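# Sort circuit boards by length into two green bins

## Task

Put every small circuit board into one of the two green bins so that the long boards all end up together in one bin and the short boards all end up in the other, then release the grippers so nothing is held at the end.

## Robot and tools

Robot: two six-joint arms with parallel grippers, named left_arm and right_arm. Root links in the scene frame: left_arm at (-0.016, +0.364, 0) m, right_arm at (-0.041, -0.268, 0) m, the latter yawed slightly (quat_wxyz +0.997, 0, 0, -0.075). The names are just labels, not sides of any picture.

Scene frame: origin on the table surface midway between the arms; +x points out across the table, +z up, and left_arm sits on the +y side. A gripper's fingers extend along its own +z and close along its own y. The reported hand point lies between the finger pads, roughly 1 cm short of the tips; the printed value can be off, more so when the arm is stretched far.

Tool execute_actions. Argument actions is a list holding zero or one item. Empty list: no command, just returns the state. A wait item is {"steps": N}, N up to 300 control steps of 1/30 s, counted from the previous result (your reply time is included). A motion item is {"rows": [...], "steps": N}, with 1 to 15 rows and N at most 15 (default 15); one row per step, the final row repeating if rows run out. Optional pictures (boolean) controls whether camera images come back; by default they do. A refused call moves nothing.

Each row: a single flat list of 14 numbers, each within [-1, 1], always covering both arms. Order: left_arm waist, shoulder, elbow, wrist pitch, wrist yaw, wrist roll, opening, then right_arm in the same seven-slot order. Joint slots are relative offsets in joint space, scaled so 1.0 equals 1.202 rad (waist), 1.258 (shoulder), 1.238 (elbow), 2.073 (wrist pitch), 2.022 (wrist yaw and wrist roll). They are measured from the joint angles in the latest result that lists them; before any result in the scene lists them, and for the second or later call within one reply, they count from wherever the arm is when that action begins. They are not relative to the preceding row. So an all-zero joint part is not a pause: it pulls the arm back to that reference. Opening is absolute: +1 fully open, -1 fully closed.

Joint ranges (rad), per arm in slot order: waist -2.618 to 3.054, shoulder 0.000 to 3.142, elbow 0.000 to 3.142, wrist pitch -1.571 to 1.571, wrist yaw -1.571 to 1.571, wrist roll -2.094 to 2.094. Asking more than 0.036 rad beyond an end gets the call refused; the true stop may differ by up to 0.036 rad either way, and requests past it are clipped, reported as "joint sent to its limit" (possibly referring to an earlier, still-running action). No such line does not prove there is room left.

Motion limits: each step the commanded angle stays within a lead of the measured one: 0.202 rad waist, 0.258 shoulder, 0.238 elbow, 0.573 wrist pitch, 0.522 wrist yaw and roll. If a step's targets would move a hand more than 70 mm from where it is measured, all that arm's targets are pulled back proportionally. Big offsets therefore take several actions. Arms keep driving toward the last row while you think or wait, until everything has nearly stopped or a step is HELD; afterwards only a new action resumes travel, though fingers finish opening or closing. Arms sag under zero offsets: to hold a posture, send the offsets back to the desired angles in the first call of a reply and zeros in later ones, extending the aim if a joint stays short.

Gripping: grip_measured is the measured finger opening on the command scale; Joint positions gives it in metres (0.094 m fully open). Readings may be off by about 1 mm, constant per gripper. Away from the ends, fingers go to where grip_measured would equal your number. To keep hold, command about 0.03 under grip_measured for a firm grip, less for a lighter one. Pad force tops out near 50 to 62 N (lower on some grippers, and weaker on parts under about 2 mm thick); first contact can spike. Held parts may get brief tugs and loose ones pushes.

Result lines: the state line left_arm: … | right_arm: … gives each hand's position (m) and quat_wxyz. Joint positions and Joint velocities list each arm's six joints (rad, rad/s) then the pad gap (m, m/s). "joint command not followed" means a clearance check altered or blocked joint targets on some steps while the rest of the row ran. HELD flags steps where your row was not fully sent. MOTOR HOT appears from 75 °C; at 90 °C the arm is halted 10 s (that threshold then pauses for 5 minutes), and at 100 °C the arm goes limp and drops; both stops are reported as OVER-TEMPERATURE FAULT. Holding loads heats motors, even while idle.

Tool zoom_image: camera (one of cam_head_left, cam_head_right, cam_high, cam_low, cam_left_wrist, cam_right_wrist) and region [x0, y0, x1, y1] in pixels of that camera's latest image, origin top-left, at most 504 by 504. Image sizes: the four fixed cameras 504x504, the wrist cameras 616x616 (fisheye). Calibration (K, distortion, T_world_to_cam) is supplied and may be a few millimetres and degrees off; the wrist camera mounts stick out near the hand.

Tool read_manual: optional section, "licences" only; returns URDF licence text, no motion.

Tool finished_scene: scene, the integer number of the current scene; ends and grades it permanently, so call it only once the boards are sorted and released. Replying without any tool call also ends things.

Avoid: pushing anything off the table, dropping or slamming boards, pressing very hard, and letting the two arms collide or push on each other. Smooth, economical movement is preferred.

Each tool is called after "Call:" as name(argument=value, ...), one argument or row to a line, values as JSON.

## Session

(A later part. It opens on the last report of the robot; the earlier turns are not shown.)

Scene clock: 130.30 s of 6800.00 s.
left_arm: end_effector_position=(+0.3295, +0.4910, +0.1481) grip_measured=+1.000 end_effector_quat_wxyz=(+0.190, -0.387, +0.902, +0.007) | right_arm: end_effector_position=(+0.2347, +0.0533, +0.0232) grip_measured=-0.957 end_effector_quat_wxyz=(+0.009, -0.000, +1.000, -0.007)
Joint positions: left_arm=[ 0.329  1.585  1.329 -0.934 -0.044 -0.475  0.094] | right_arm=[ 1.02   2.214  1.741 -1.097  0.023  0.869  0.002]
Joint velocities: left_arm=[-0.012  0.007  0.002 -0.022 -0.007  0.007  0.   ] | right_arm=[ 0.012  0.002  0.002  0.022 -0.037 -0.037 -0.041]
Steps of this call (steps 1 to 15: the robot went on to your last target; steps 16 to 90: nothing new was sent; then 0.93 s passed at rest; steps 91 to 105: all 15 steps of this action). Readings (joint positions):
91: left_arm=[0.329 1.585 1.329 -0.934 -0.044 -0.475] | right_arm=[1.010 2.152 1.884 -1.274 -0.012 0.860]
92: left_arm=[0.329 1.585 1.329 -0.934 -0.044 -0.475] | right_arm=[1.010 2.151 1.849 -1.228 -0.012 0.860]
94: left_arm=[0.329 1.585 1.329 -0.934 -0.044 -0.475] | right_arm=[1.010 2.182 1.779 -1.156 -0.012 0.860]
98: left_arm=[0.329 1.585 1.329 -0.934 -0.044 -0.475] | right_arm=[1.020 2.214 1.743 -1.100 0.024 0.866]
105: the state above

Call:
execute_actions(
  actions=[
    {"rows":[[0,0,0,0,0,0,1,0,-0.202,0,0.249,0,0,0.4],[0,0,0,0,0,0,1,0,-0.202,0,0.249,0,0,0.4],[0,0,0,0,0,0,1,0,-0.202,0,0.249,0,0,0.4],[0,0,0,0,0,0,1,0,-0.202,0,0.249,0,0,0.4],[0,0,0,0,0,0,1,0,-0.202,0,0.249,0,0,0.4],[0,0,0,0,0,0,1,0,-0.202,0,0.249,0,0,0.4],[0,0,0,0,0,0,1,0,-0.202,-0.404,0.249,0,0,0.4]],"steps":15},
  ],
  pictures=false,
)

Call:
execute_actions(
  actions=[
    {"steps":10},
  ],
)

Scene clock: 136.00 s of 6800.00 s.
left_arm: end_effector_position=(+0.3295, +0.4910, +0.1481) grip_measured=+1.000 end_effector_quat_wxyz=(+0.190, -0.387, +0.902, +0.007) | right_arm: end_effector_position=(+0.2302, +0.0514, +0.0256) grip_measured=+0.397 end_effector_quat_wxyz=(+0.105, -0.002, +0.988, +0.110)
Joint positions: left_arm=[ 0.329  1.585  1.329 -0.934 -0.044 -0.475  0.094] | right_arm=[ 1.023  1.938  1.279 -0.608  0.019  0.866  0.066]
Joint velocities: left_arm=[-0.017  0.002 -0.002  0.037 -0.007 -0.037  0.   ] | right_arm=[ 0.071 -0.462 -0.022  0.462 -0.022 -0.007 -0.001]
Steps of this call (steps 1 to 15: the robot went on to your last target; steps 16 to 90: nothing new was sent; then 2.20 s passed at rest; steps 91 to 105: all 15 steps of this action). Readings (joint positions):
91: left_arm=[0.329 1.585 1.329 -0.934 -0.044 -0.475] | right_arm=[1.020 2.201 1.736 -1.078 0.022 0.870]
92: left_arm=[0.329 1.585 1.329 -0.934 -0.044 -0.475] | right_arm=[1.020 2.187 1.727 -1.047 0.018 0.870]
94: left_arm=[0.329 1.585 1.329 -0.934 -0.044 -0.475] | right_arm=[1.020 2.147 1.724 -0.980 0.016 0.870]
98: left_arm=[0.329 1.585 1.329 -0.934 -0.044 -0.475] | right_arm=[1.020 2.007 1.615 -0.742 0.016 0.870]
105: the state above

Scene clock: 136.33 s of 6800.00 s.
left_arm: end_effector_position=(+0.3295, +0.4910, +0.1481) grip_measured=+1.000 end_effector_quat_wxyz=(+0.190, -0.387, +0.902, +0.007) | right_arm: end_effector_position=(+0.2316, +0.0534, +0.0235) grip_measured=+0.398 end_effector_quat_wxyz=(+0.109, -0.002, +0.987, +0.115)
Joint positions: left_arm=[ 0.329  1.585  1.329 -0.934 -0.044 -0.475  0.094] | right_arm=[ 1.024  1.941  1.27  -0.583  0.019  0.866  0.066]
Joint velocities: left_arm=[ 0.022 -0.012 -0.017 -0.022 -0.081  0.022  0.   ] | right_arm=[ 0.007  0.007 -0.017 -0.007  0.037 -0.037 -0.001]
Steps of this call (steps 1 to 10: the robot went on to your last target). Readings (joint positions):
1: left_arm=[0.329 1.585 1.329 -0.934 -0.044 -0.475] | right_arm=[1.024 1.931 1.279 -0.598 0.019 0.866]
2: left_arm=[0.329 1.585 1.329 -0.934 -0.044 -0.475] | right_arm=[1.024 1.933 1.279 -0.591 0.019 0.866]
4: left_arm=[0.329 1.585 1.329 -0.934 -0.044 -0.475] | right_arm=[1.024 1.941 1.270 -0.584 0.019 0.866]
8: left_arm=[0.329 1.585 1.329 -0.934 -0.044 -0.475] | right_arm=[1.024 1.941 1.270 -0.583 0.019 0.866]
10: the state above
camera_calibration (this result's frames):
cam_left_wrist: T_world_to_cam=[[0.784682, -0.590157, 0.189708, 0.00175868], [-0.616246, -0.775806, 0.13552, 0.592488], [0.0671984, -0.223247, -0.972443, 0.343765], [0, 0, 0, 1]] pos_world=[0.340638, 0.537439, 0.253664]
cam_right_wrist: T_world_to_cam=[[0.0339277, -0.960528, -0.276106, 0.056794], [-0.998584, -0.0439092, 0.0300479, 0.277509], [-0.0409854, 0.274696, -0.960657, 0.128051], [0, 0, 0, 1]] pos_world=[0.280437, 0.0315624, 0.130356]

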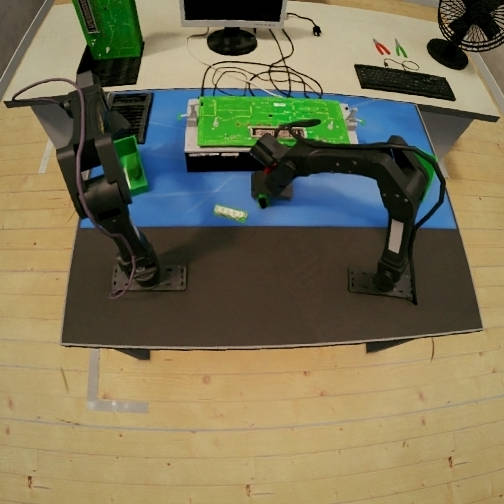

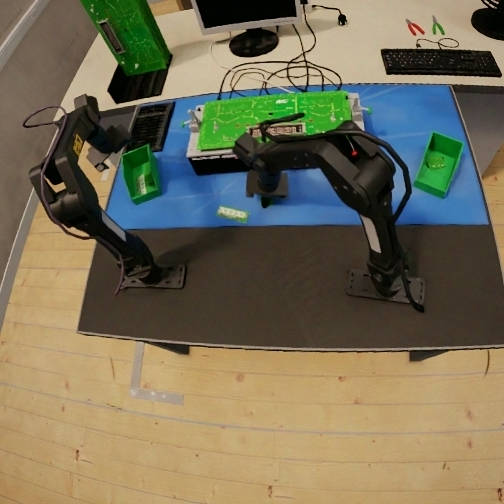

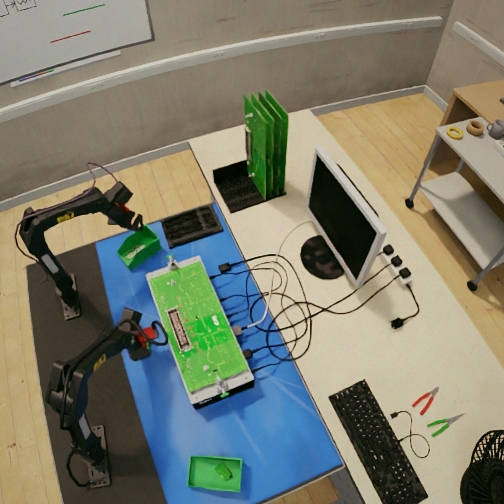

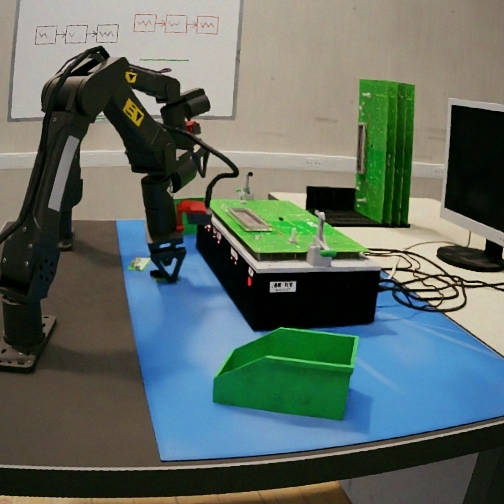

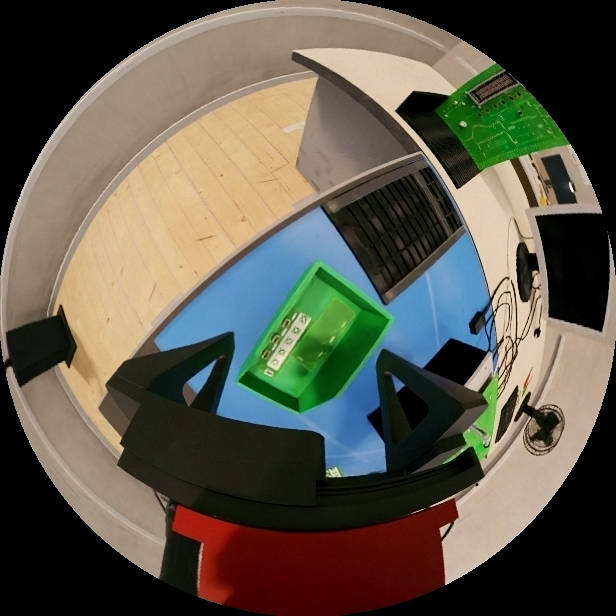

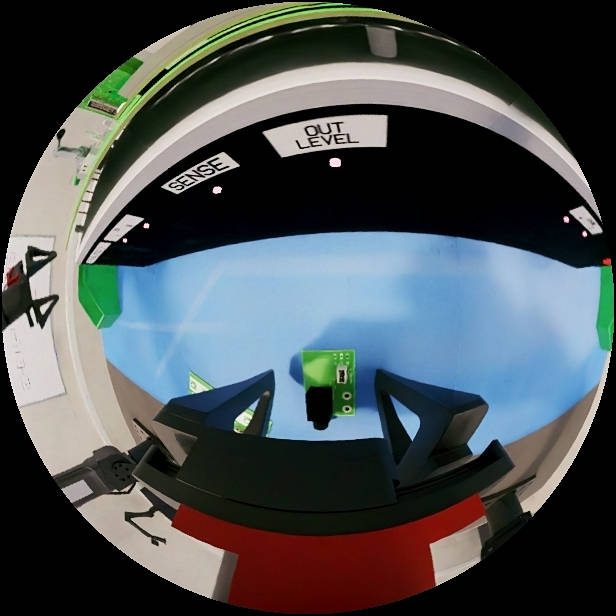

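Lower a bit more and close.

Call:
execute_actions(
  actions=[
    {"rows":[[0,0,0,0,0,0,1,0,0.03,-0.04,0.03,0,0,0.4],[0,0,0,0,0,0,1,0,0.03,-0.04,0.03,0,0,0.4],[0,0,0,0,0,0,1,0,0.03,-0.04,0.03,0,0,0.4],[0,0,0,0,0,0,1,0,0.03,-0.04,0.03,0,0,0.4],[0,0,0,0,0,0,1,0,0.03,-0.04,0.03,0,0,0.4],[0,0,0,0,0,0,1,0,0.03,-0.04,0.03,0,0,0.4],[0,0,0,0,0,0,1,0,0.03,-0.04,0.03,0,0,-1]],"steps":15},
  ],
  pictures=false,
)

Scene clock: 139.70 s of 6800.00 s.
left_arm: end_effector_position=(+0.3295, +0.4910, +0.1481) grip_measured=+1.000 end_effector_quat_wxyz=(+0.190, -0.387, +0.902, +0.007) | right_arm: end_effector_position=(+0.2377, +0.0462, +0.0183) grip_measured=-0.936 end_effector_quat_wxyz=(+0.122, +0.005, +0.987, +0.104)
Joint positions: left_arm=[ 0.329  1.585  1.329 -0.934 -0.044 -0.475  0.094] | right_arm=[ 1.015  1.943  1.25  -0.559  0.051  0.867  0.003]
Joint velocities: left_arm=[ 0.007 -0.007 -0.007 -0.037 -0.007 -0.022  0.   ] | right_arm=[ 0.007 -0.007  0.007  0.051 -0.007  0.051  0.001]
Steps of this call (steps 1 to 30: the robot went on to your last target; steps 31 to 86: nothing new was sent; steps 87 to 101: all 15 steps of this action). Readings (joint positions):
87: left_arm=[0.329 1.585 1.329 -0.934 -0.044 -0.475] | right_arm=[1.024 1.941 1.268 -0.580 0.019 0.866]
88: left_arm=[0.329 1.585 1.329 -0.934 -0.044 -0.475] | right_arm=[1.024 1.941 1.266 -0.578 0.019 0.866]
90: left_arm=[0.329 1.585 1.329 -0.934 -0.044 -0.475] | right_arm=[1.024 1.941 1.266 -0.578 0.019 0.866]
94: left_arm=[0.329 1.585 1.329 -0.934 -0.044 -0.475] | right_arm=[1.023 1.941 1.261 -0.579 0.033 0.866]
101: the state above

Call:
execute_actions(
  actions=[
    {"rows":[[0,0,0,0,0,0,1,0,-0.352,0.057,-0.39,0,0,-1]],"steps":15},
  ],
  pictures=false,
)

Call:
execute_actions(
  actions=[
    {"rows":[[0,0,0,0,0,0,1,-1,0,0,0,0,0,-1]],"steps":15},
  ],
  pictures=false,
)

Call:
execute_actions(
  actions=[
    {"rows":[[0,0,0,0,0,0,1,-0.143,0.352,0.334,0.157,0,0,-1]],"steps":15},
  ],
  pictures=false,
)

Call:
execute_actions(
  actions=[
    {"steps":15},
  ],
)

Scene clock: 144.90 s of 6800.00 s.
left_arm: end_effector_position=(+0.3295, +0.4910, +0.1481) grip_measured=+1.000 end_effector_quat_wxyz=(+0.190, -0.387, +0.902, +0.007) | right_arm: end_effector_position=(+0.1432, -0.0624, +0.1468) grip_measured=-0.936 end_effector_quat_wxyz=(+0.049, +0.002, +0.999, +0.024)
Joint positions: left_arm=[ 0.329  1.585  1.329 -0.934 -0.044 -0.475  0.094] | right_arm=[ 1.015  1.495  1.303 -1.279  0.043  0.867  0.003]
Joint velocities: left_arm=[-0.012  0.032 -0.012  0.007  0.022  0.022  0.   ] | right_arm=[ 0.002  0.022 -0.007 -0.549  0.095 -0.022 -0.001]
Steps of this call (steps 1 to 30: the robot went on to your last target; steps 31 to 90: nothing new was sent; then 1.70 s passed at rest; steps 91 to 105: all 15 steps of this action). Readings (joint positions):
91: left_arm=[0.329 1.585 1.329 -0.934 -0.044 -0.475] | right_arm=[1.015 1.931 1.253 -0.575 0.043 0.867]
92: left_arm=[0.329 1.585 1.329 -0.934 -0.044 -0.475] | right_arm=[1.015 1.905 1.253 -0.638 0.043 0.867]
94: left_arm=[0.329 1.585 1.329 -0.934 -0.044 -0.475] | right_arm=[1.015 1.830 1.253 -0.767 0.043 0.867]
98: left_arm=[0.329 1.585 1.329 -0.934 -0.044 -0.475] | right_arm=[1.015 1.652 1.256 -0.990 0.043 0.867]
105: the state above

Scene clock: 145.40 s of 6800.00 s.
left_arm: end_effector_position=(+0.3295, +0.4910, +0.1481) grip_measured=+1.000 end_effector_quat_wxyz=(+0.190, -0.387, +0.902, +0.007) | right_arm: end_effector_position=(+0.2321, -0.3213, +0.1468) grip_measured=-0.935 end_effector_quat_wxyz=(+0.056, +0.496, +0.866, +0.002)
Joint positions: left_arm=[ 0.329  1.585  1.329 -0.934 -0.044 -0.475  0.094] | right_arm=[-0.021  1.496  1.303 -1.271  0.035  0.866  0.003]
Joint velocities: left_arm=[ 0.002 -0.012  0.017  0.022  0.022  0.007  0.   ] | right_arm=[-2.088  0.002  0.002 -0.051 -0.037 -0.037  0.   ]
Steps of this call (steps 1 to 15: all 15 steps of this action). Readings (joint positions):
1: left_arm=[0.329 1.585 1.329 -0.934 -0.044 -0.475] | right_arm=[0.992 1.495 1.303 -1.287 0.030 0.866]
2: left_arm=[0.329 1.585 1.329 -0.934 -0.044 -0.475] | right_arm=[0.939 1.496 1.303 -1.286 0.022 0.866]
4: left_arm=[0.329 1.585 1.329 -0.934 -0.044 -0.475] | right_arm=[0.797 1.496 1.303 -1.280 0.024 0.866]
8: left_arm=[0.329 1.585 1.329 -0.934 -0.044 -0.475] | right_arm=[0.500 1.496 1.303 -1.274 0.030 0.866]
15: the state above

Scene clock: 145.90 s of 6800.00 s.
left_arm: end_effector_position=(+0.3295, +0.4910, +0.1481) grip_measured=+1.000 end_effector_quat_wxyz=(+0.190, -0.387, +0.902, +0.007) | right_arm: end_effector_position=(+0.3800, -0.4210, +0.1146) grip_measured=-0.935 end_effector_quat_wxyz=(+0.153, +0.561, +0.813, +0.022)
Joint positions: left_arm=[ 0.329  1.585  1.329 -0.934 -0.044 -0.475  0.094] | right_arm=[-0.183  1.963  1.678 -0.978  0.039  0.867  0.003]
Joint velocities: left_arm=[-0.007 -0.007 -0.022 -0.037 -0.007 -0.081  0.   ] | right_arm=[ 0.007 -0.012  0.081  0.081  0.051 -0.022 -0.001]
Steps of this call (steps 1 to 15: all 15 steps of this action). Readings (joint positions):
1: left_arm=[0.329 1.585 1.329 -0.934 -0.044 -0.475] | right_arm=[-0.082 1.514 1.320 -1.271 0.040 0.867]
2: left_arm=[0.329 1.585 1.329 -0.934 -0.044 -0.475] | right_arm=[-0.123 1.549 1.358 -1.259 0.044 0.867]
4: left_arm=[0.329 1.585 1.329 -0.934 -0.044 -0.475] | right_arm=[-0.160 1.646 1.448 -1.202 0.045 0.867]
8: left_arm=[0.329 1.585 1.329 -0.934 -0.044 -0.475] | right_arm=[-0.180 1.870 1.642 -1.074 0.044 0.867]
15: the state above

Scene clock: 146.40 s of 6800.00 s.
left_arm: end_effector_position=(+0.3295, +0.4910, +0.1481) grip_measured=+1.000 end_effector_quat_wxyz=(+0.190, -0.387, +0.902, +0.007) | right_arm: end_effector_position=(+0.3832, -0.4220, +0.1165) grip_measured=-0.935 end_effector_quat_wxyz=(+0.160, +0.560, +0.812, +0.024)
Joint positions: left_arm=[ 0.329  1.585  1.329 -0.934 -0.044 -0.475  0.094] | right_arm=[-0.183  1.963  1.681 -0.967  0.039  0.867  0.003]
Joint velocities: left_arm=[-0.002  0.007  0.007 -0.037  0.007  0.051  0.   ] | right_arm=[-0.002  0.007 -0.002  0.037 -0.066 -0.022 -0.001]
Steps of this call (steps 1 to 15: the robot went on to your last target). Readings (joint positions):
1: left_arm=[0.329 1.585 1.329 -0.934 -0.044 -0.475] | right_arm=[-0.183 1.963 1.680 -0.975 0.039 0.867]
2: left_arm=[0.329 1.585 1.329 -0.934 -0.044 -0.475] | right_arm=[-0.183 1.963 1.681 -0.972 0.039 0.867]
4: left_arm=[0.329 1.585 1.329 -0.934 -0.044 -0.475] | right_arm=[-0.183 1.963 1.681 -0.969 0.039 0.867]
8: left_arm=[0.329 1.585 1.329 -0.934 -0.044 -0.475] | right_arm=[-0.183 1.963 1.681 -0.967 0.039 0.867]
15: the state above
camera_calibration (this result's frames):
cam_left_wrist: T_world_to_cam=[[0.784682, -0.590157, 0.189708, 0.00175868], [-0.616246, -0.775806, 0.13552, 0.592488], [0.0671984, -0.223247, -0.972443, 0.343765], [0, 0, 0, 1]] pos_world=[0.340638, 0.537439, 0.253664]
cam_right_wrist: T_world_to_cam=[[-0.888464, -0.372583, -0.267982, 0.221347], [-0.38995, 0.920749, 0.0126919, 0.581105], [0.242016, 0.115776, -0.96334, 0.179033], [0, 0, 0, 1]] pos_world=[0.379932, -0.473309, 0.224411]

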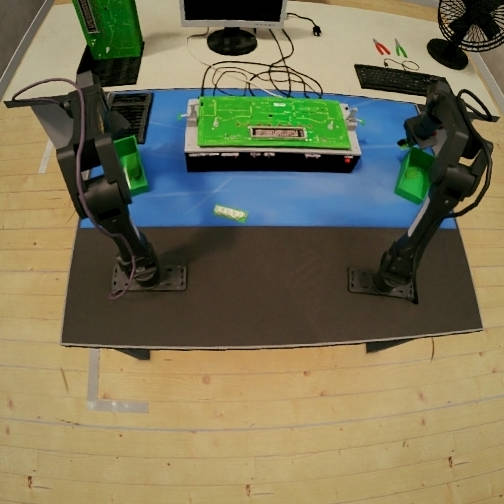

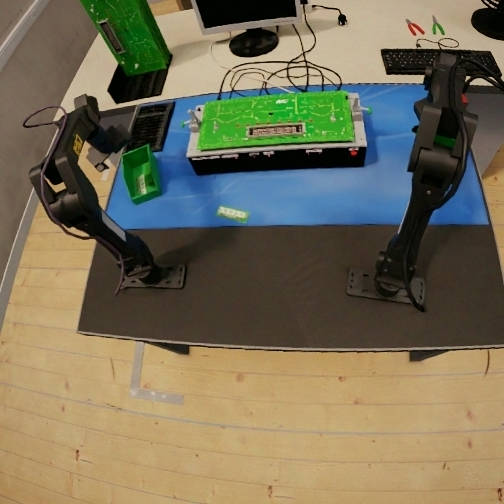

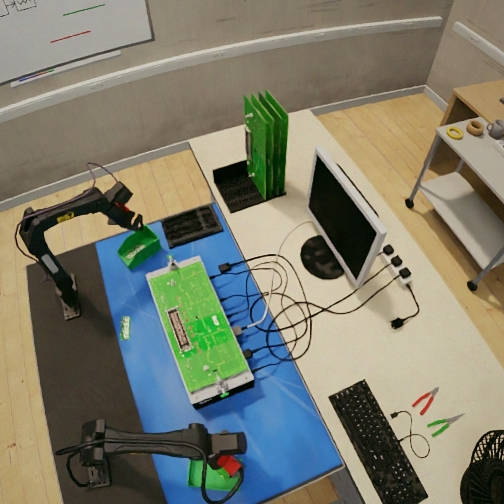

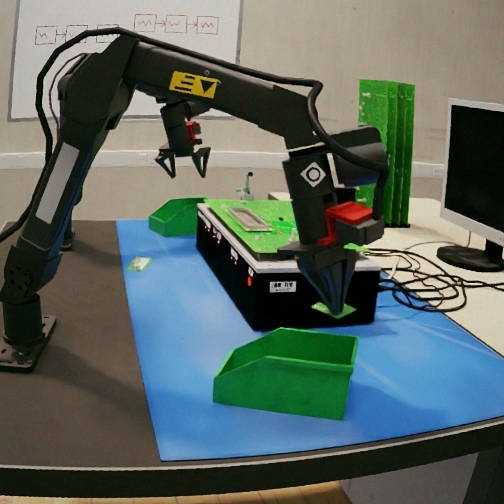

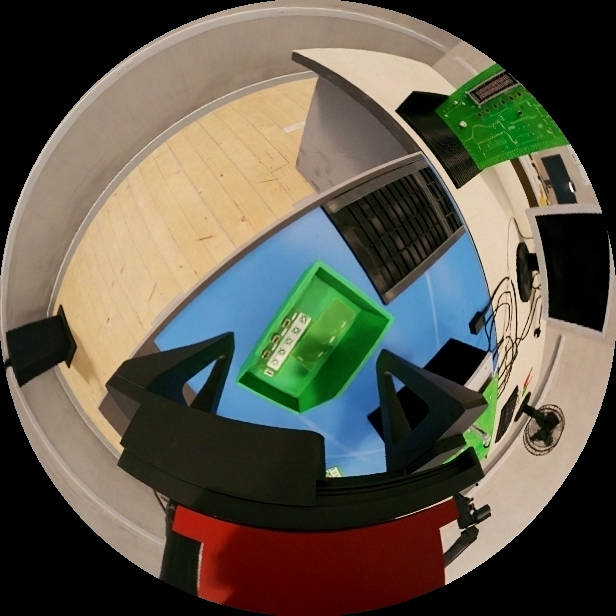

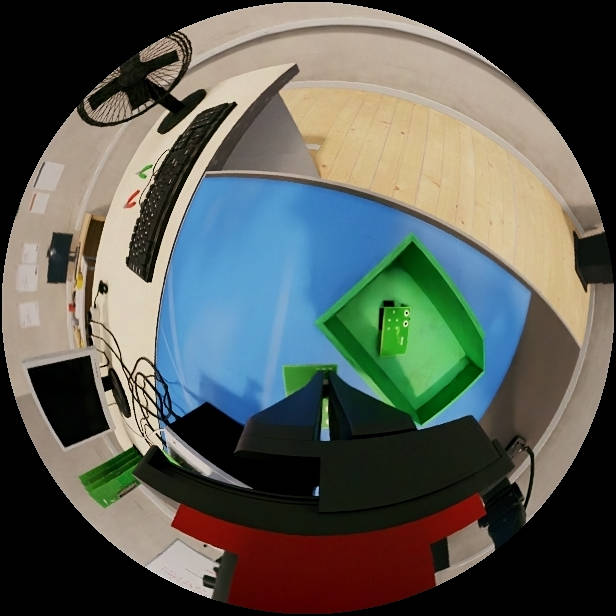

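Call:
execute_actions(
  actions=[
    {"rows":[[-0.935,0.044,-0.048,-0.125,0,0.754,1,-0.146,0,0,0,0,0,-1]],"steps":15},
  ],
  pictures=false,
)

Call:
execute_actions(
  actions=[
    {"rows":[[0,0,0,0,0,0,1,0,0,0,0,0,0,1]],"steps":15},
  ],
)

Scene clock: 151.93 s of 6800.00 s.
left_arm: end_effector_position=(+0.2307, +0.1857, +0.1021) grip_measured=+1.000 end_effector_quat_wxyz=(+0.027, +0.675, +0.737, +0.026) | right_arm: end_effector_position=(+0.3482, -0.4967, +0.1166) grip_measured=-0.934 end_effector_quat_wxyz=(+0.162, +0.632, +0.758, +0.008)
Joint positions: left_arm=[-0.655  1.648  1.281 -1.146 -0.048  0.827  0.094] | right_arm=[-0.366  1.963  1.681 -0.966  0.04   0.867  0.003]
Joint velocities: left_arm=[-2.117 -0.012 -0.012 -0.081  0.007  1.502  0.   ] | right_arm=[ 0.032 -0.002 -0.002  0.037 -0.037 -0.037  0.001]
Steps of this call (steps 1 to 15: the robot went on to your last target; steps 16 to 90: nothing new was sent; then 2.03 s passed at rest; steps 91 to 105: all 15 steps of this action). Readings (joint positions):
91: left_arm=[0.312 1.588 1.328 -0.950 -0.055 -0.413] | right_arm=[-0.197 1.963 1.681 -0.966 0.030 0.867]
92: left_arm=[0.275 1.591 1.324 -0.979 -0.062 -0.336] | right_arm=[-0.221 1.963 1.681 -0.966 0.022 0.867]
94: left_arm=[0.161 1.607 1.308 -1.034 -0.061 -0.166] | right_arm=[-0.297 1.963 1.681 -0.966 0.022 0.867]
98: left_arm=[-0.126 1.644 1.283 -1.111 -0.054 0.225] | right_arm=[-0.388 1.963 1.681 -0.966 0.040 0.867]
105: the state above

Scene clock: 152.43 s of 6800.00 s.
left_arm: end_effector_position=(+0.2303, +0.1849, +0.1021) grip_measured=+1.000 end_effector_quat_wxyz=(+0.027, +0.679, +0.734, +0.025) | right_arm: end_effector_position=(+0.3483, -0.4967, +0.1166) grip_measured=+1.000 end_effector_quat_wxyz=(+0.162, +0.632, +0.758, +0.009)
Joint positions: left_arm=[-0.656  1.648  1.281 -1.146 -0.045  0.836  0.094] | right_arm=[-0.366  1.963  1.681 -0.966  0.04   0.867  0.094]
Joint velocities: left_arm=[ 0.007 -0.002  0.002  0.037  0.037  0.022  0.   ] | right_arm=[-0.007  0.017 -0.002 -0.037  0.007 -0.066  0.   ]
Steps of this call (steps 1 to 15: all 15 steps of this action). Readings (joint positions):
1: left_arm=[-0.707 1.648 1.281 -1.146 -0.034 0.837] | right_arm=[-0.366 1.963 1.681 -0.966 0.040 0.867]
2: left_arm=[-0.725 1.648 1.281 -1.146 -0.022 0.837] | right_arm=[-0.366 1.963 1.681 -0.966 0.040 0.867]
4: left_arm=[-0.700 1.648 1.281 -1.146 -0.023 0.837] | right_arm=[-0.366 1.963 1.681 -0.966 0.040 0.867]
8: left_arm=[-0.657 1.648 1.281 -1.146 -0.042 0.836] | right_arm=[-0.366 1.963 1.681 -0.966 0.040 0.867]
15: the state above
camera_calibration (this result's frames):
cam_left_wrist: T_world_to_cam=[[-0.972197, -0.224835, -0.0654425, 0.270769], [-0.230209, 0.866533, 0.442859, -0.123832], [-0.0428619, 0.445612, -0.8942, 0.131014], [0, 0, 0, 1]] pos_world=[0.240349, 0.109801, 0.189713]
cam_right_wrist: T_world_to_cam=[[-0.941426, -0.205257, -0.267558, 0.264016], [-0.216163, 0.976288, 0.0116308, 0.603414], [0.258826, 0.0687856, -0.963472, 0.166986], [0, 0, 0, 1]] pos_world=[0.335767, -0.546401, 0.224507]

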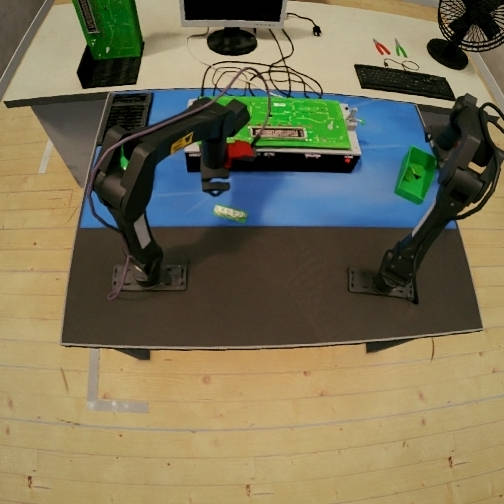

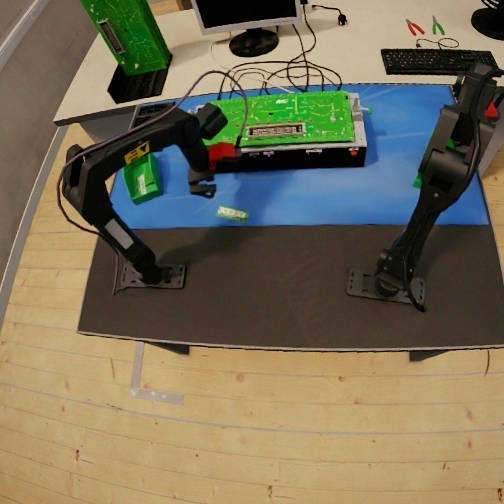

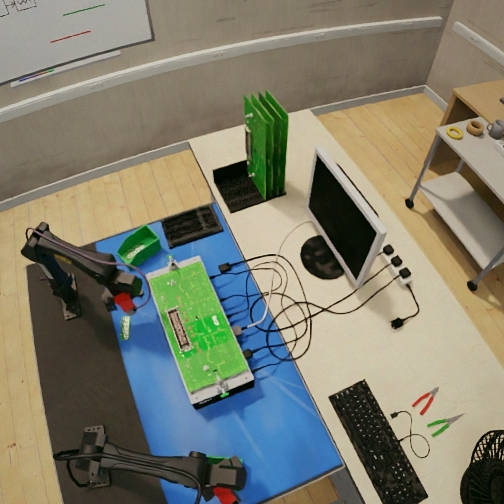

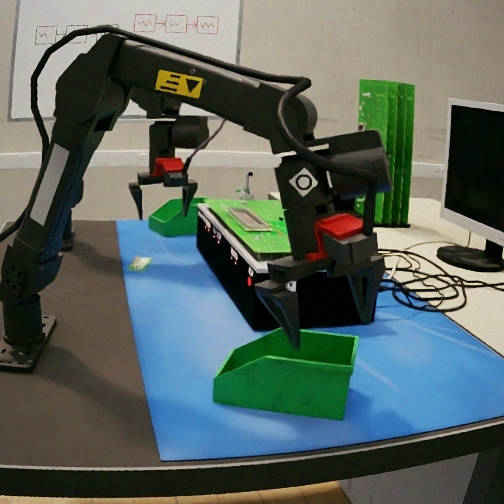

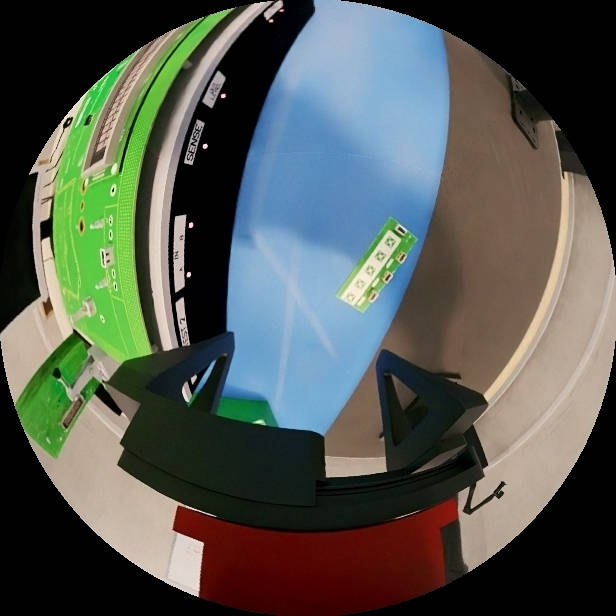

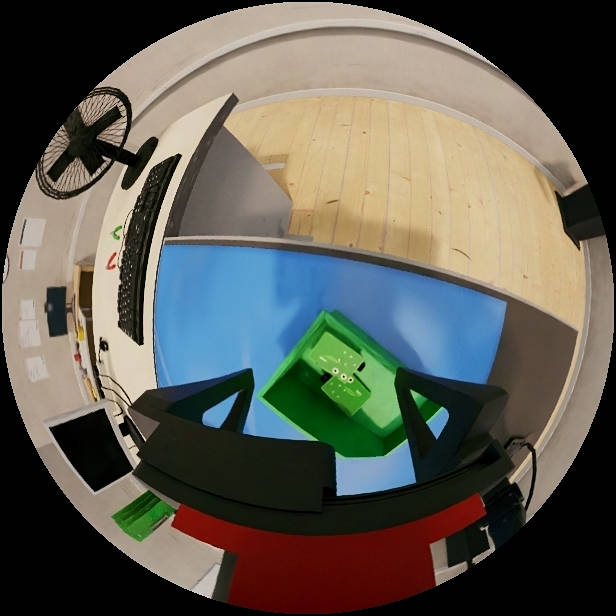

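Oops, zero row stopped the left. Finish move then descend.

Call:
execute_actions(
  actions=[
    {"rows":[[-0.116,0,0,-0.02,0,0.106,0.4,0,0,0,0,0,0,1]],"steps":10},
  ],
  pictures=false,
)

Call:
execute_actions(
  actions=[
    {"rows":[[0,0.09,-0.215,0.171,0,0,0.4,0,0,0,0,0,0,1]],"steps":15},
  ],
)

Scene clock: 155.03 s of 6800.00 s.
left_arm: end_effector_position=(+0.1972, +0.1555, +0.1018) grip_measured=+0.402 end_effector_quat_wxyz=(+0.014, +0.790, +0.613, +0.024) | right_arm: end_effector_position=(+0.3483, -0.4967, +0.1166) grip_measured=+1.000 end_effector_quat_wxyz=(+0.162, +0.632, +0.758, +0.009)
Joint positions: left_arm=[-0.802  1.648  1.281 -1.171 -0.045  1.019  0.066] | right_arm=[-0.366  1.963  1.681 -0.966  0.04   0.867  0.094]
Joint velocities: left_arm=[ 0.002  0.012  0.002 -0.007 -0.037  0.168 -0.   ] | right_arm=[ 0.002  0.017  0.007  0.007 -0.022 -0.022  0.   ]
Steps of this call (steps 1 to 15: the robot went on to your last target; steps 16 to 68: nothing new was sent; steps 69 to 78: all 10 steps of this action). Readings (joint positions):
69: left_arm=[-0.672 1.648 1.281 -1.148 -0.054 0.867] | right_arm=[-0.366 1.963 1.681 -0.966 0.040 0.867]
70: left_arm=[-0.703 1.648 1.281 -1.152 -0.059 0.902] | right_arm=[-0.366 1.963 1.681 -0.966 0.040 0.867]
72: left_arm=[-0.772 1.648 1.281 -1.159 -0.053 0.953] | right_arm=[-0.366 1.963 1.681 -0.966 0.040 0.867]
76: left_arm=[-0.803 1.648 1.281 -1.168 -0.045 1.006] | right_arm=[-0.366 1.963 1.681 -0.966 0.040 0.867]
78: the state above

Scene clock: 155.53 s of 6800.00 s.
left_arm: end_effector_position=(+0.1940, +0.1578, +0.0143) grip_measured=+0.400 end_effector_quat_wxyz=(+0.006, +0.792, +0.610, +0.025) | right_arm: end_effector_position=(+0.3483, -0.4967, +0.1166) grip_measured=+1.000 end_effector_quat_wxyz=(+0.162, +0.632, +0.758, +0.009)
Joint positions: left_arm=[-0.807  1.749  1.031 -0.836 -0.048  1.022  0.066] | right_arm=[-0.366  1.963  1.681 -0.966  0.04   0.867  0.094]
Joint velocities: left_arm=[-0.012 -0.002  0.012  0.095  0.037 -0.022  0.   ] | right_arm=[-0.007  0.027 -0.012  0.037 -0.007  0.037  0.   ]
Steps of this call (steps 1 to 15: all 15 steps of this action). Readings (joint positions):
1: left_arm=[-0.802 1.650 1.253 -1.128 -0.045 1.020] | right_arm=[-0.366 1.963 1.681 -0.966 0.040 0.867]
2: left_arm=[-0.802 1.654 1.207 -1.065 -0.045 1.020] | right_arm=[-0.366 1.963 1.681 -0.966 0.040 0.867]
4: left_arm=[-0.802 1.700 1.103 -0.969 -0.045 1.020] | right_arm=[-0.366 1.963 1.681 -0.966 0.040 0.867]
8: left_arm=[-0.807 1.745 1.038 -0.893 -0.048 1.022] | right_arm=[-0.366 1.963 1.681 -0.966 0.040 0.867]
15: the state above
camera_calibration (this result's frames):
cam_left_wrist: T_world_to_cam=[[-0.99318, 0.110322, -0.0377138, 0.174417], [0.0786836, 0.872936, 0.481447, -0.131218], [0.0860361, 0.475196, -0.875663, 0.0331296], [0, 0, 0, 1]] pos_world=[0.180702, 0.07956, 0.0987629]
cam_right_wrist: T_world_to_cam=[[-0.941426, -0.205257, -0.267558, 0.264016], [-0.216163, 0.976288, 0.0116308, 0.603414], [0.258826, 0.0687856, -0.963472, 0.166986], [0, 0, 0, 1]] pos_world=[0.335767, -0.546401, 0.224507]

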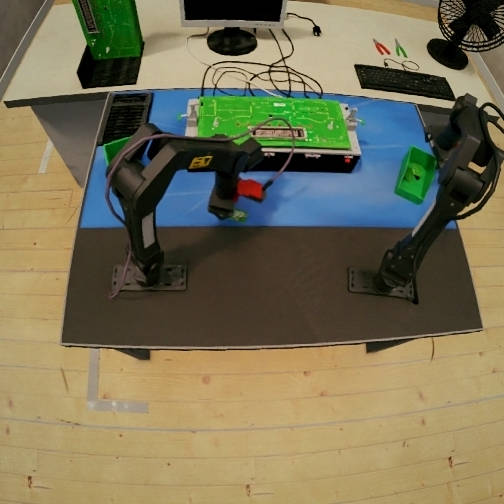

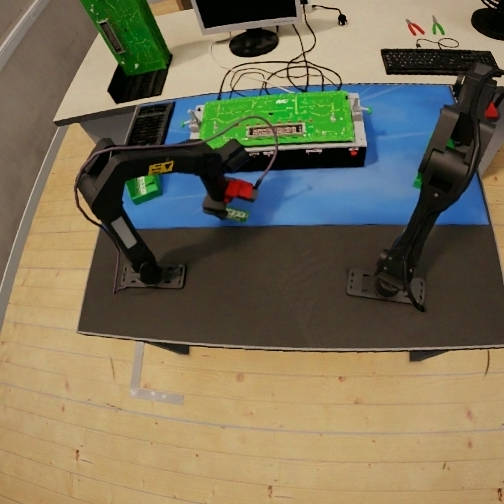

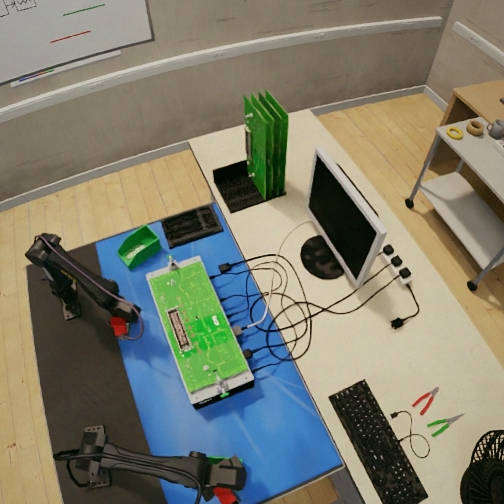

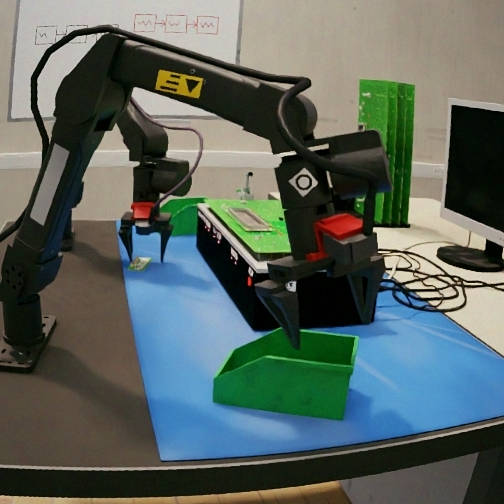

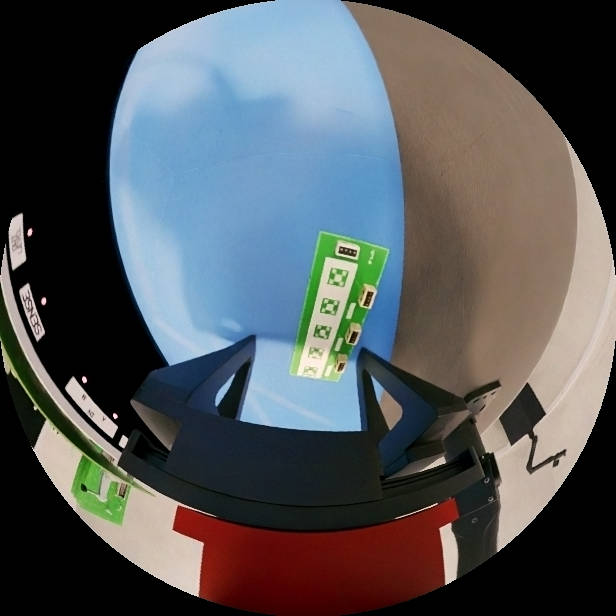

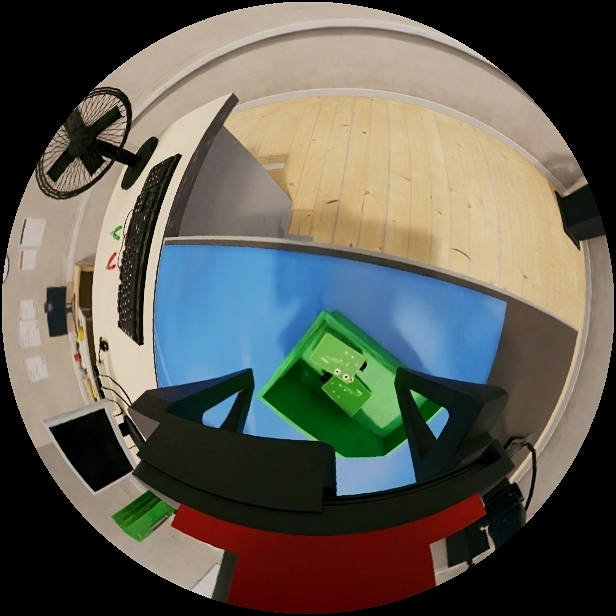

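Close, lift, carry to bin.

Call:
execute_actions(
  actions=[
    {"rows":[[0,0,0,0,0,0,-1,0,0,0,0,0,0,1],[0,0,0,0,0,0,-1,0,0,0,0,0,0,1],[0,0,0,0,0,0,-1,0,0,0,0,0,0,1],[0,0,0,0,0,0,-1,0,0,0,0,0,0,1],[0,0,0,0,0,0,-1,0,0,0,0,0,0,1],[0,0,0,0,0,0,-1,0,0,0,0,0,0,1],[0,0,0,0,0,0,-1,0,0,0,0,0,0,1],[0,-0.13,0.24,-0.05,0,0,-1,0,0,0,0,0,0,1]],"steps":15},
  ],
  pictures=false,
)

Call:
execute_actions(
  actions=[
    {"rows":[[0.94,0,0,0,0,-0.74,-1,0,0,0,0,0,0,1]],"steps":15},
  ],
  pictures=false,
)

Call:
execute_actions(
  actions=[
    {"steps":20},
  ],
)

Scene clock: 160.47 s of 6800.00 s.
left_arm: end_effector_position=(+0.2478, +0.1013, +0.1378) grip_measured=-0.935 end_effector_quat_wxyz=(+0.185, +0.775, +0.602, +0.043) | right_arm: end_effector_position=(+0.3483, -0.4967, +0.1166) grip_measured=+1.000 end_effector_quat_wxyz=(+0.162, +0.632, +0.758, +0.009)
Joint positions: left_arm=[-0.807  1.604  1.309 -0.895 -0.048  1.022  0.003] | right_arm=[-0.366  1.963  1.681 -0.966  0.04   0.867  0.094]
Joint velocities: left_arm=[-0.002 -0.628  0.623  0.139 -0.007 -0.022 -0.001] | right_arm=[-0.022  0.012 -0.002 -0.037  0.022  0.066  0.   ]
Steps of this call (steps 1 to 15: the robot went on to your last target; steps 16 to 90: nothing new was sent; then 1.43 s passed at rest; steps 91 to 105: all 15 steps of this action). Readings (joint positions):
91: left_arm=[-0.807 1.749 1.031 -0.834 -0.048 1.022] | right_arm=[-0.366 1.963 1.681 -0.966 0.040 0.867]
92: left_arm=[-0.807 1.749 1.031 -0.834 -0.048 1.022] | right_arm=[-0.366 1.963 1.681 -0.966 0.040 0.867]
94: left_arm=[-0.807 1.749 1.031 -0.834 -0.048 1.022] | right_arm=[-0.366 1.963 1.681 -0.966 0.040 0.867]
98: left_arm=[-0.807 1.743 1.048 -0.856 -0.048 1.022] | right_arm=[-0.366 1.963 1.681 -0.966 0.040 0.867]
105: the state above

Scene clock: 160.97 s of 6800.00 s.
left_arm: end_effector_position=(+0.3560, +0.4512, +0.1444) grip_measured=-0.932 end_effector_quat_wxyz=(+0.208, -0.244, +0.947, +0.012) | right_arm: end_effector_position=(+0.3483, -0.4967, +0.1166) grip_measured=+1.000 end_effector_quat_wxyz=(+0.162, +0.632, +0.758, +0.009)
Joint positions: left_arm=[ 0.209  1.608  1.324 -0.87  -0.042 -0.288  0.003] | right_arm=[-0.366  1.963  1.681 -0.966  0.04   0.867  0.094]
Joint velocities: left_arm=[ 2.049 -0.012  0.002 -0.051 -0.022 -1.253  0.001] | right_arm=[-0.007  0.017 -0.007 -0.037 -0.022  0.022  0.   ]
Steps of this call (steps 1 to 15: all 15 steps of this action). Readings (joint positions):
1: left_arm=[-0.785 1.587 1.321 -0.888 -0.032 0.942] | right_arm=[-0.366 1.963 1.681 -0.966 0.040 0.867]
2: left_arm=[-0.738 1.577 1.324 -0.878 -0.022 0.844] | right_arm=[-0.366 1.963 1.681 -0.966 0.040 0.867]
4: left_arm=[-0.604 1.582 1.324 -0.871 -0.025 0.653] | right_arm=[-0.366 1.963 1.681 -0.966 0.040 0.867]
8: left_arm=[-0.314 1.606 1.324 -0.871 -0.035 0.266] | right_arm=[-0.366 1.963 1.681 -0.966 0.040 0.867]
15: the state above

Scene clock: 161.63 s of 6800.00 s.
left_arm: end_effector_position=(+0.3399, +0.4958, +0.1434) grip_measured=-0.931 end_effector_quat_wxyz=(+0.203, -0.382, +0.901, +0.011) | right_arm: end_effector_position=(+0.3483, -0.4967, +0.1166) grip_measured=+1.000 end_effector_quat_wxyz=(+0.162, +0.632, +0.758, +0.009)
Joint positions: left_arm=[ 0.329  1.608  1.324 -0.882 -0.051 -0.465  0.003] | right_arm=[-0.366  1.963  1.681 -0.966  0.04   0.867  0.094]
Joint velocities: left_arm=[-0.007  0.012  0.002 -0.007 -0.022  0.095 -0.001] | right_arm=[ 0.002 -0.022 -0.012  0.007 -0.051  0.007  0.   ]
Steps of this call (steps 1 to 20: the robot went on to your last target). Readings (joint positions):
1: left_arm=[0.273 1.608 1.324 -0.870 -0.048 -0.324] | right_arm=[-0.366 1.963 1.681 -0.966 0.040 0.867]
2: left_arm=[0.318 1.608 1.324 -0.871 -0.057 -0.354] | right_arm=[-0.366 1.963 1.681 -0.966 0.040 0.867]
4: left_arm=[0.351 1.608 1.324 -0.874 -0.067 -0.397] | right_arm=[-0.366 1.963 1.681 -0.966 0.040 0.867]
8: left_arm=[0.333 1.608 1.324 -0.879 -0.057 -0.438] | right_arm=[-0.366 1.963 1.681 -0.966 0.040 0.867]
20: the state above
camera_calibration (this result's frames):
cam_left_wrist: T_world_to_cam=[[0.77688, -0.598871, 0.194451, 0.00361883], [-0.623944, -0.773686, 0.110013, 0.608514], [0.0845608, -0.206794, -0.974723, 0.325835], [0, 0, 0, 1]] pos_world=[0.349315, 0.540347, 0.249951]
cam_right_wrist: T_world_to_cam=[[-0.941426, -0.205257, -0.267558, 0.264016], [-0.216163, 0.976288, 0.0116308, 0.603414], [0.258826, 0.0687856, -0.963472, 0.166986], [0, 0, 0, 1]] pos_world=[0.335767, -0.546401, 0.224507]

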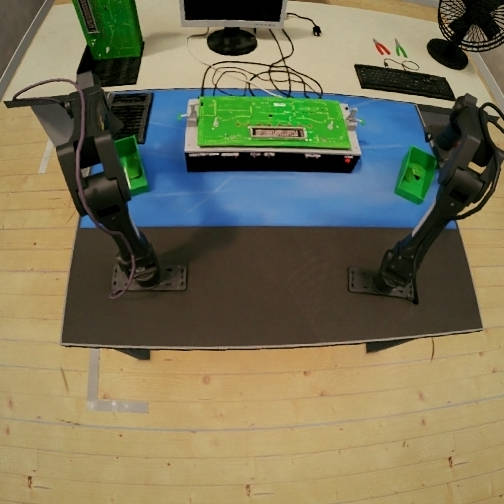

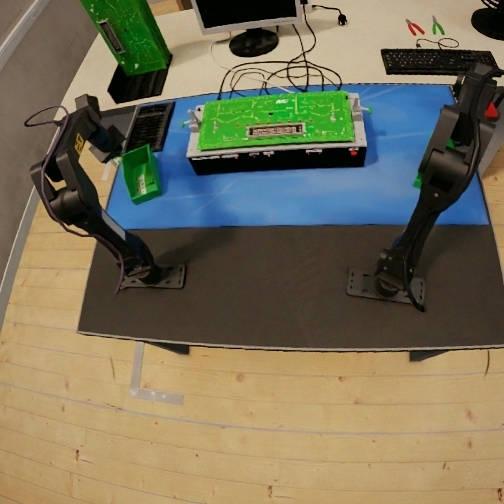

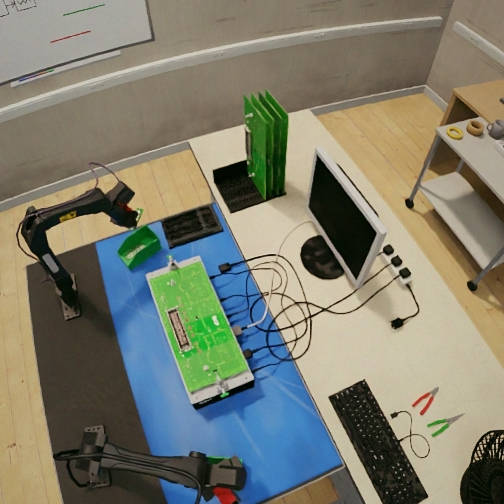

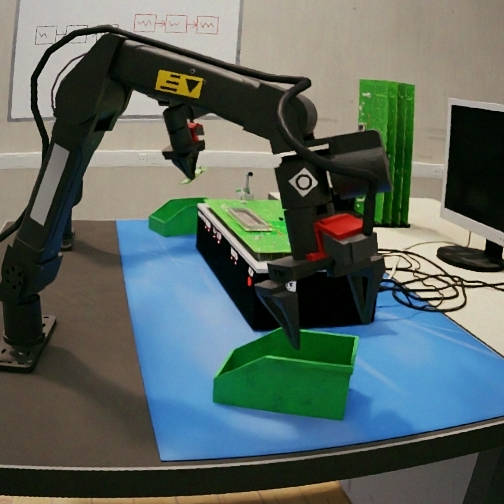

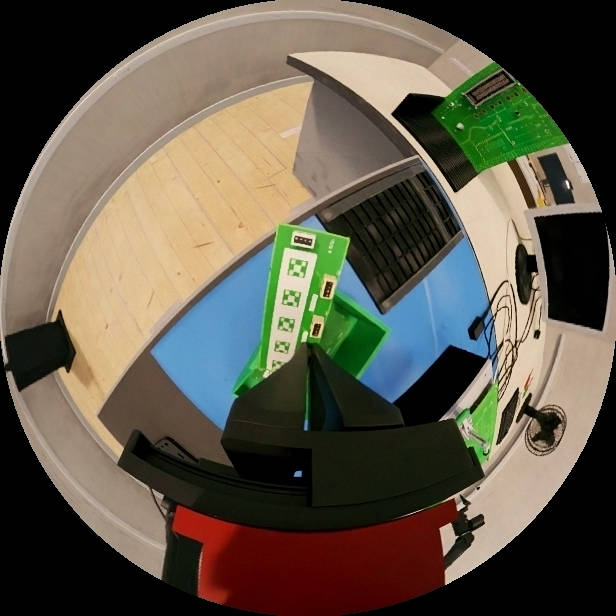

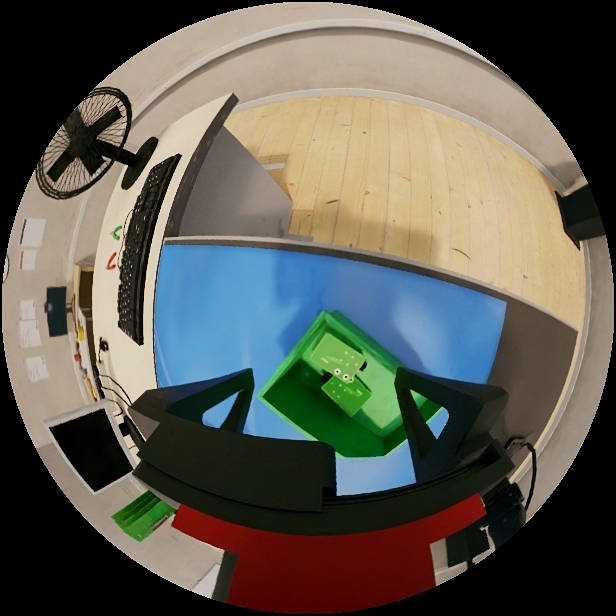

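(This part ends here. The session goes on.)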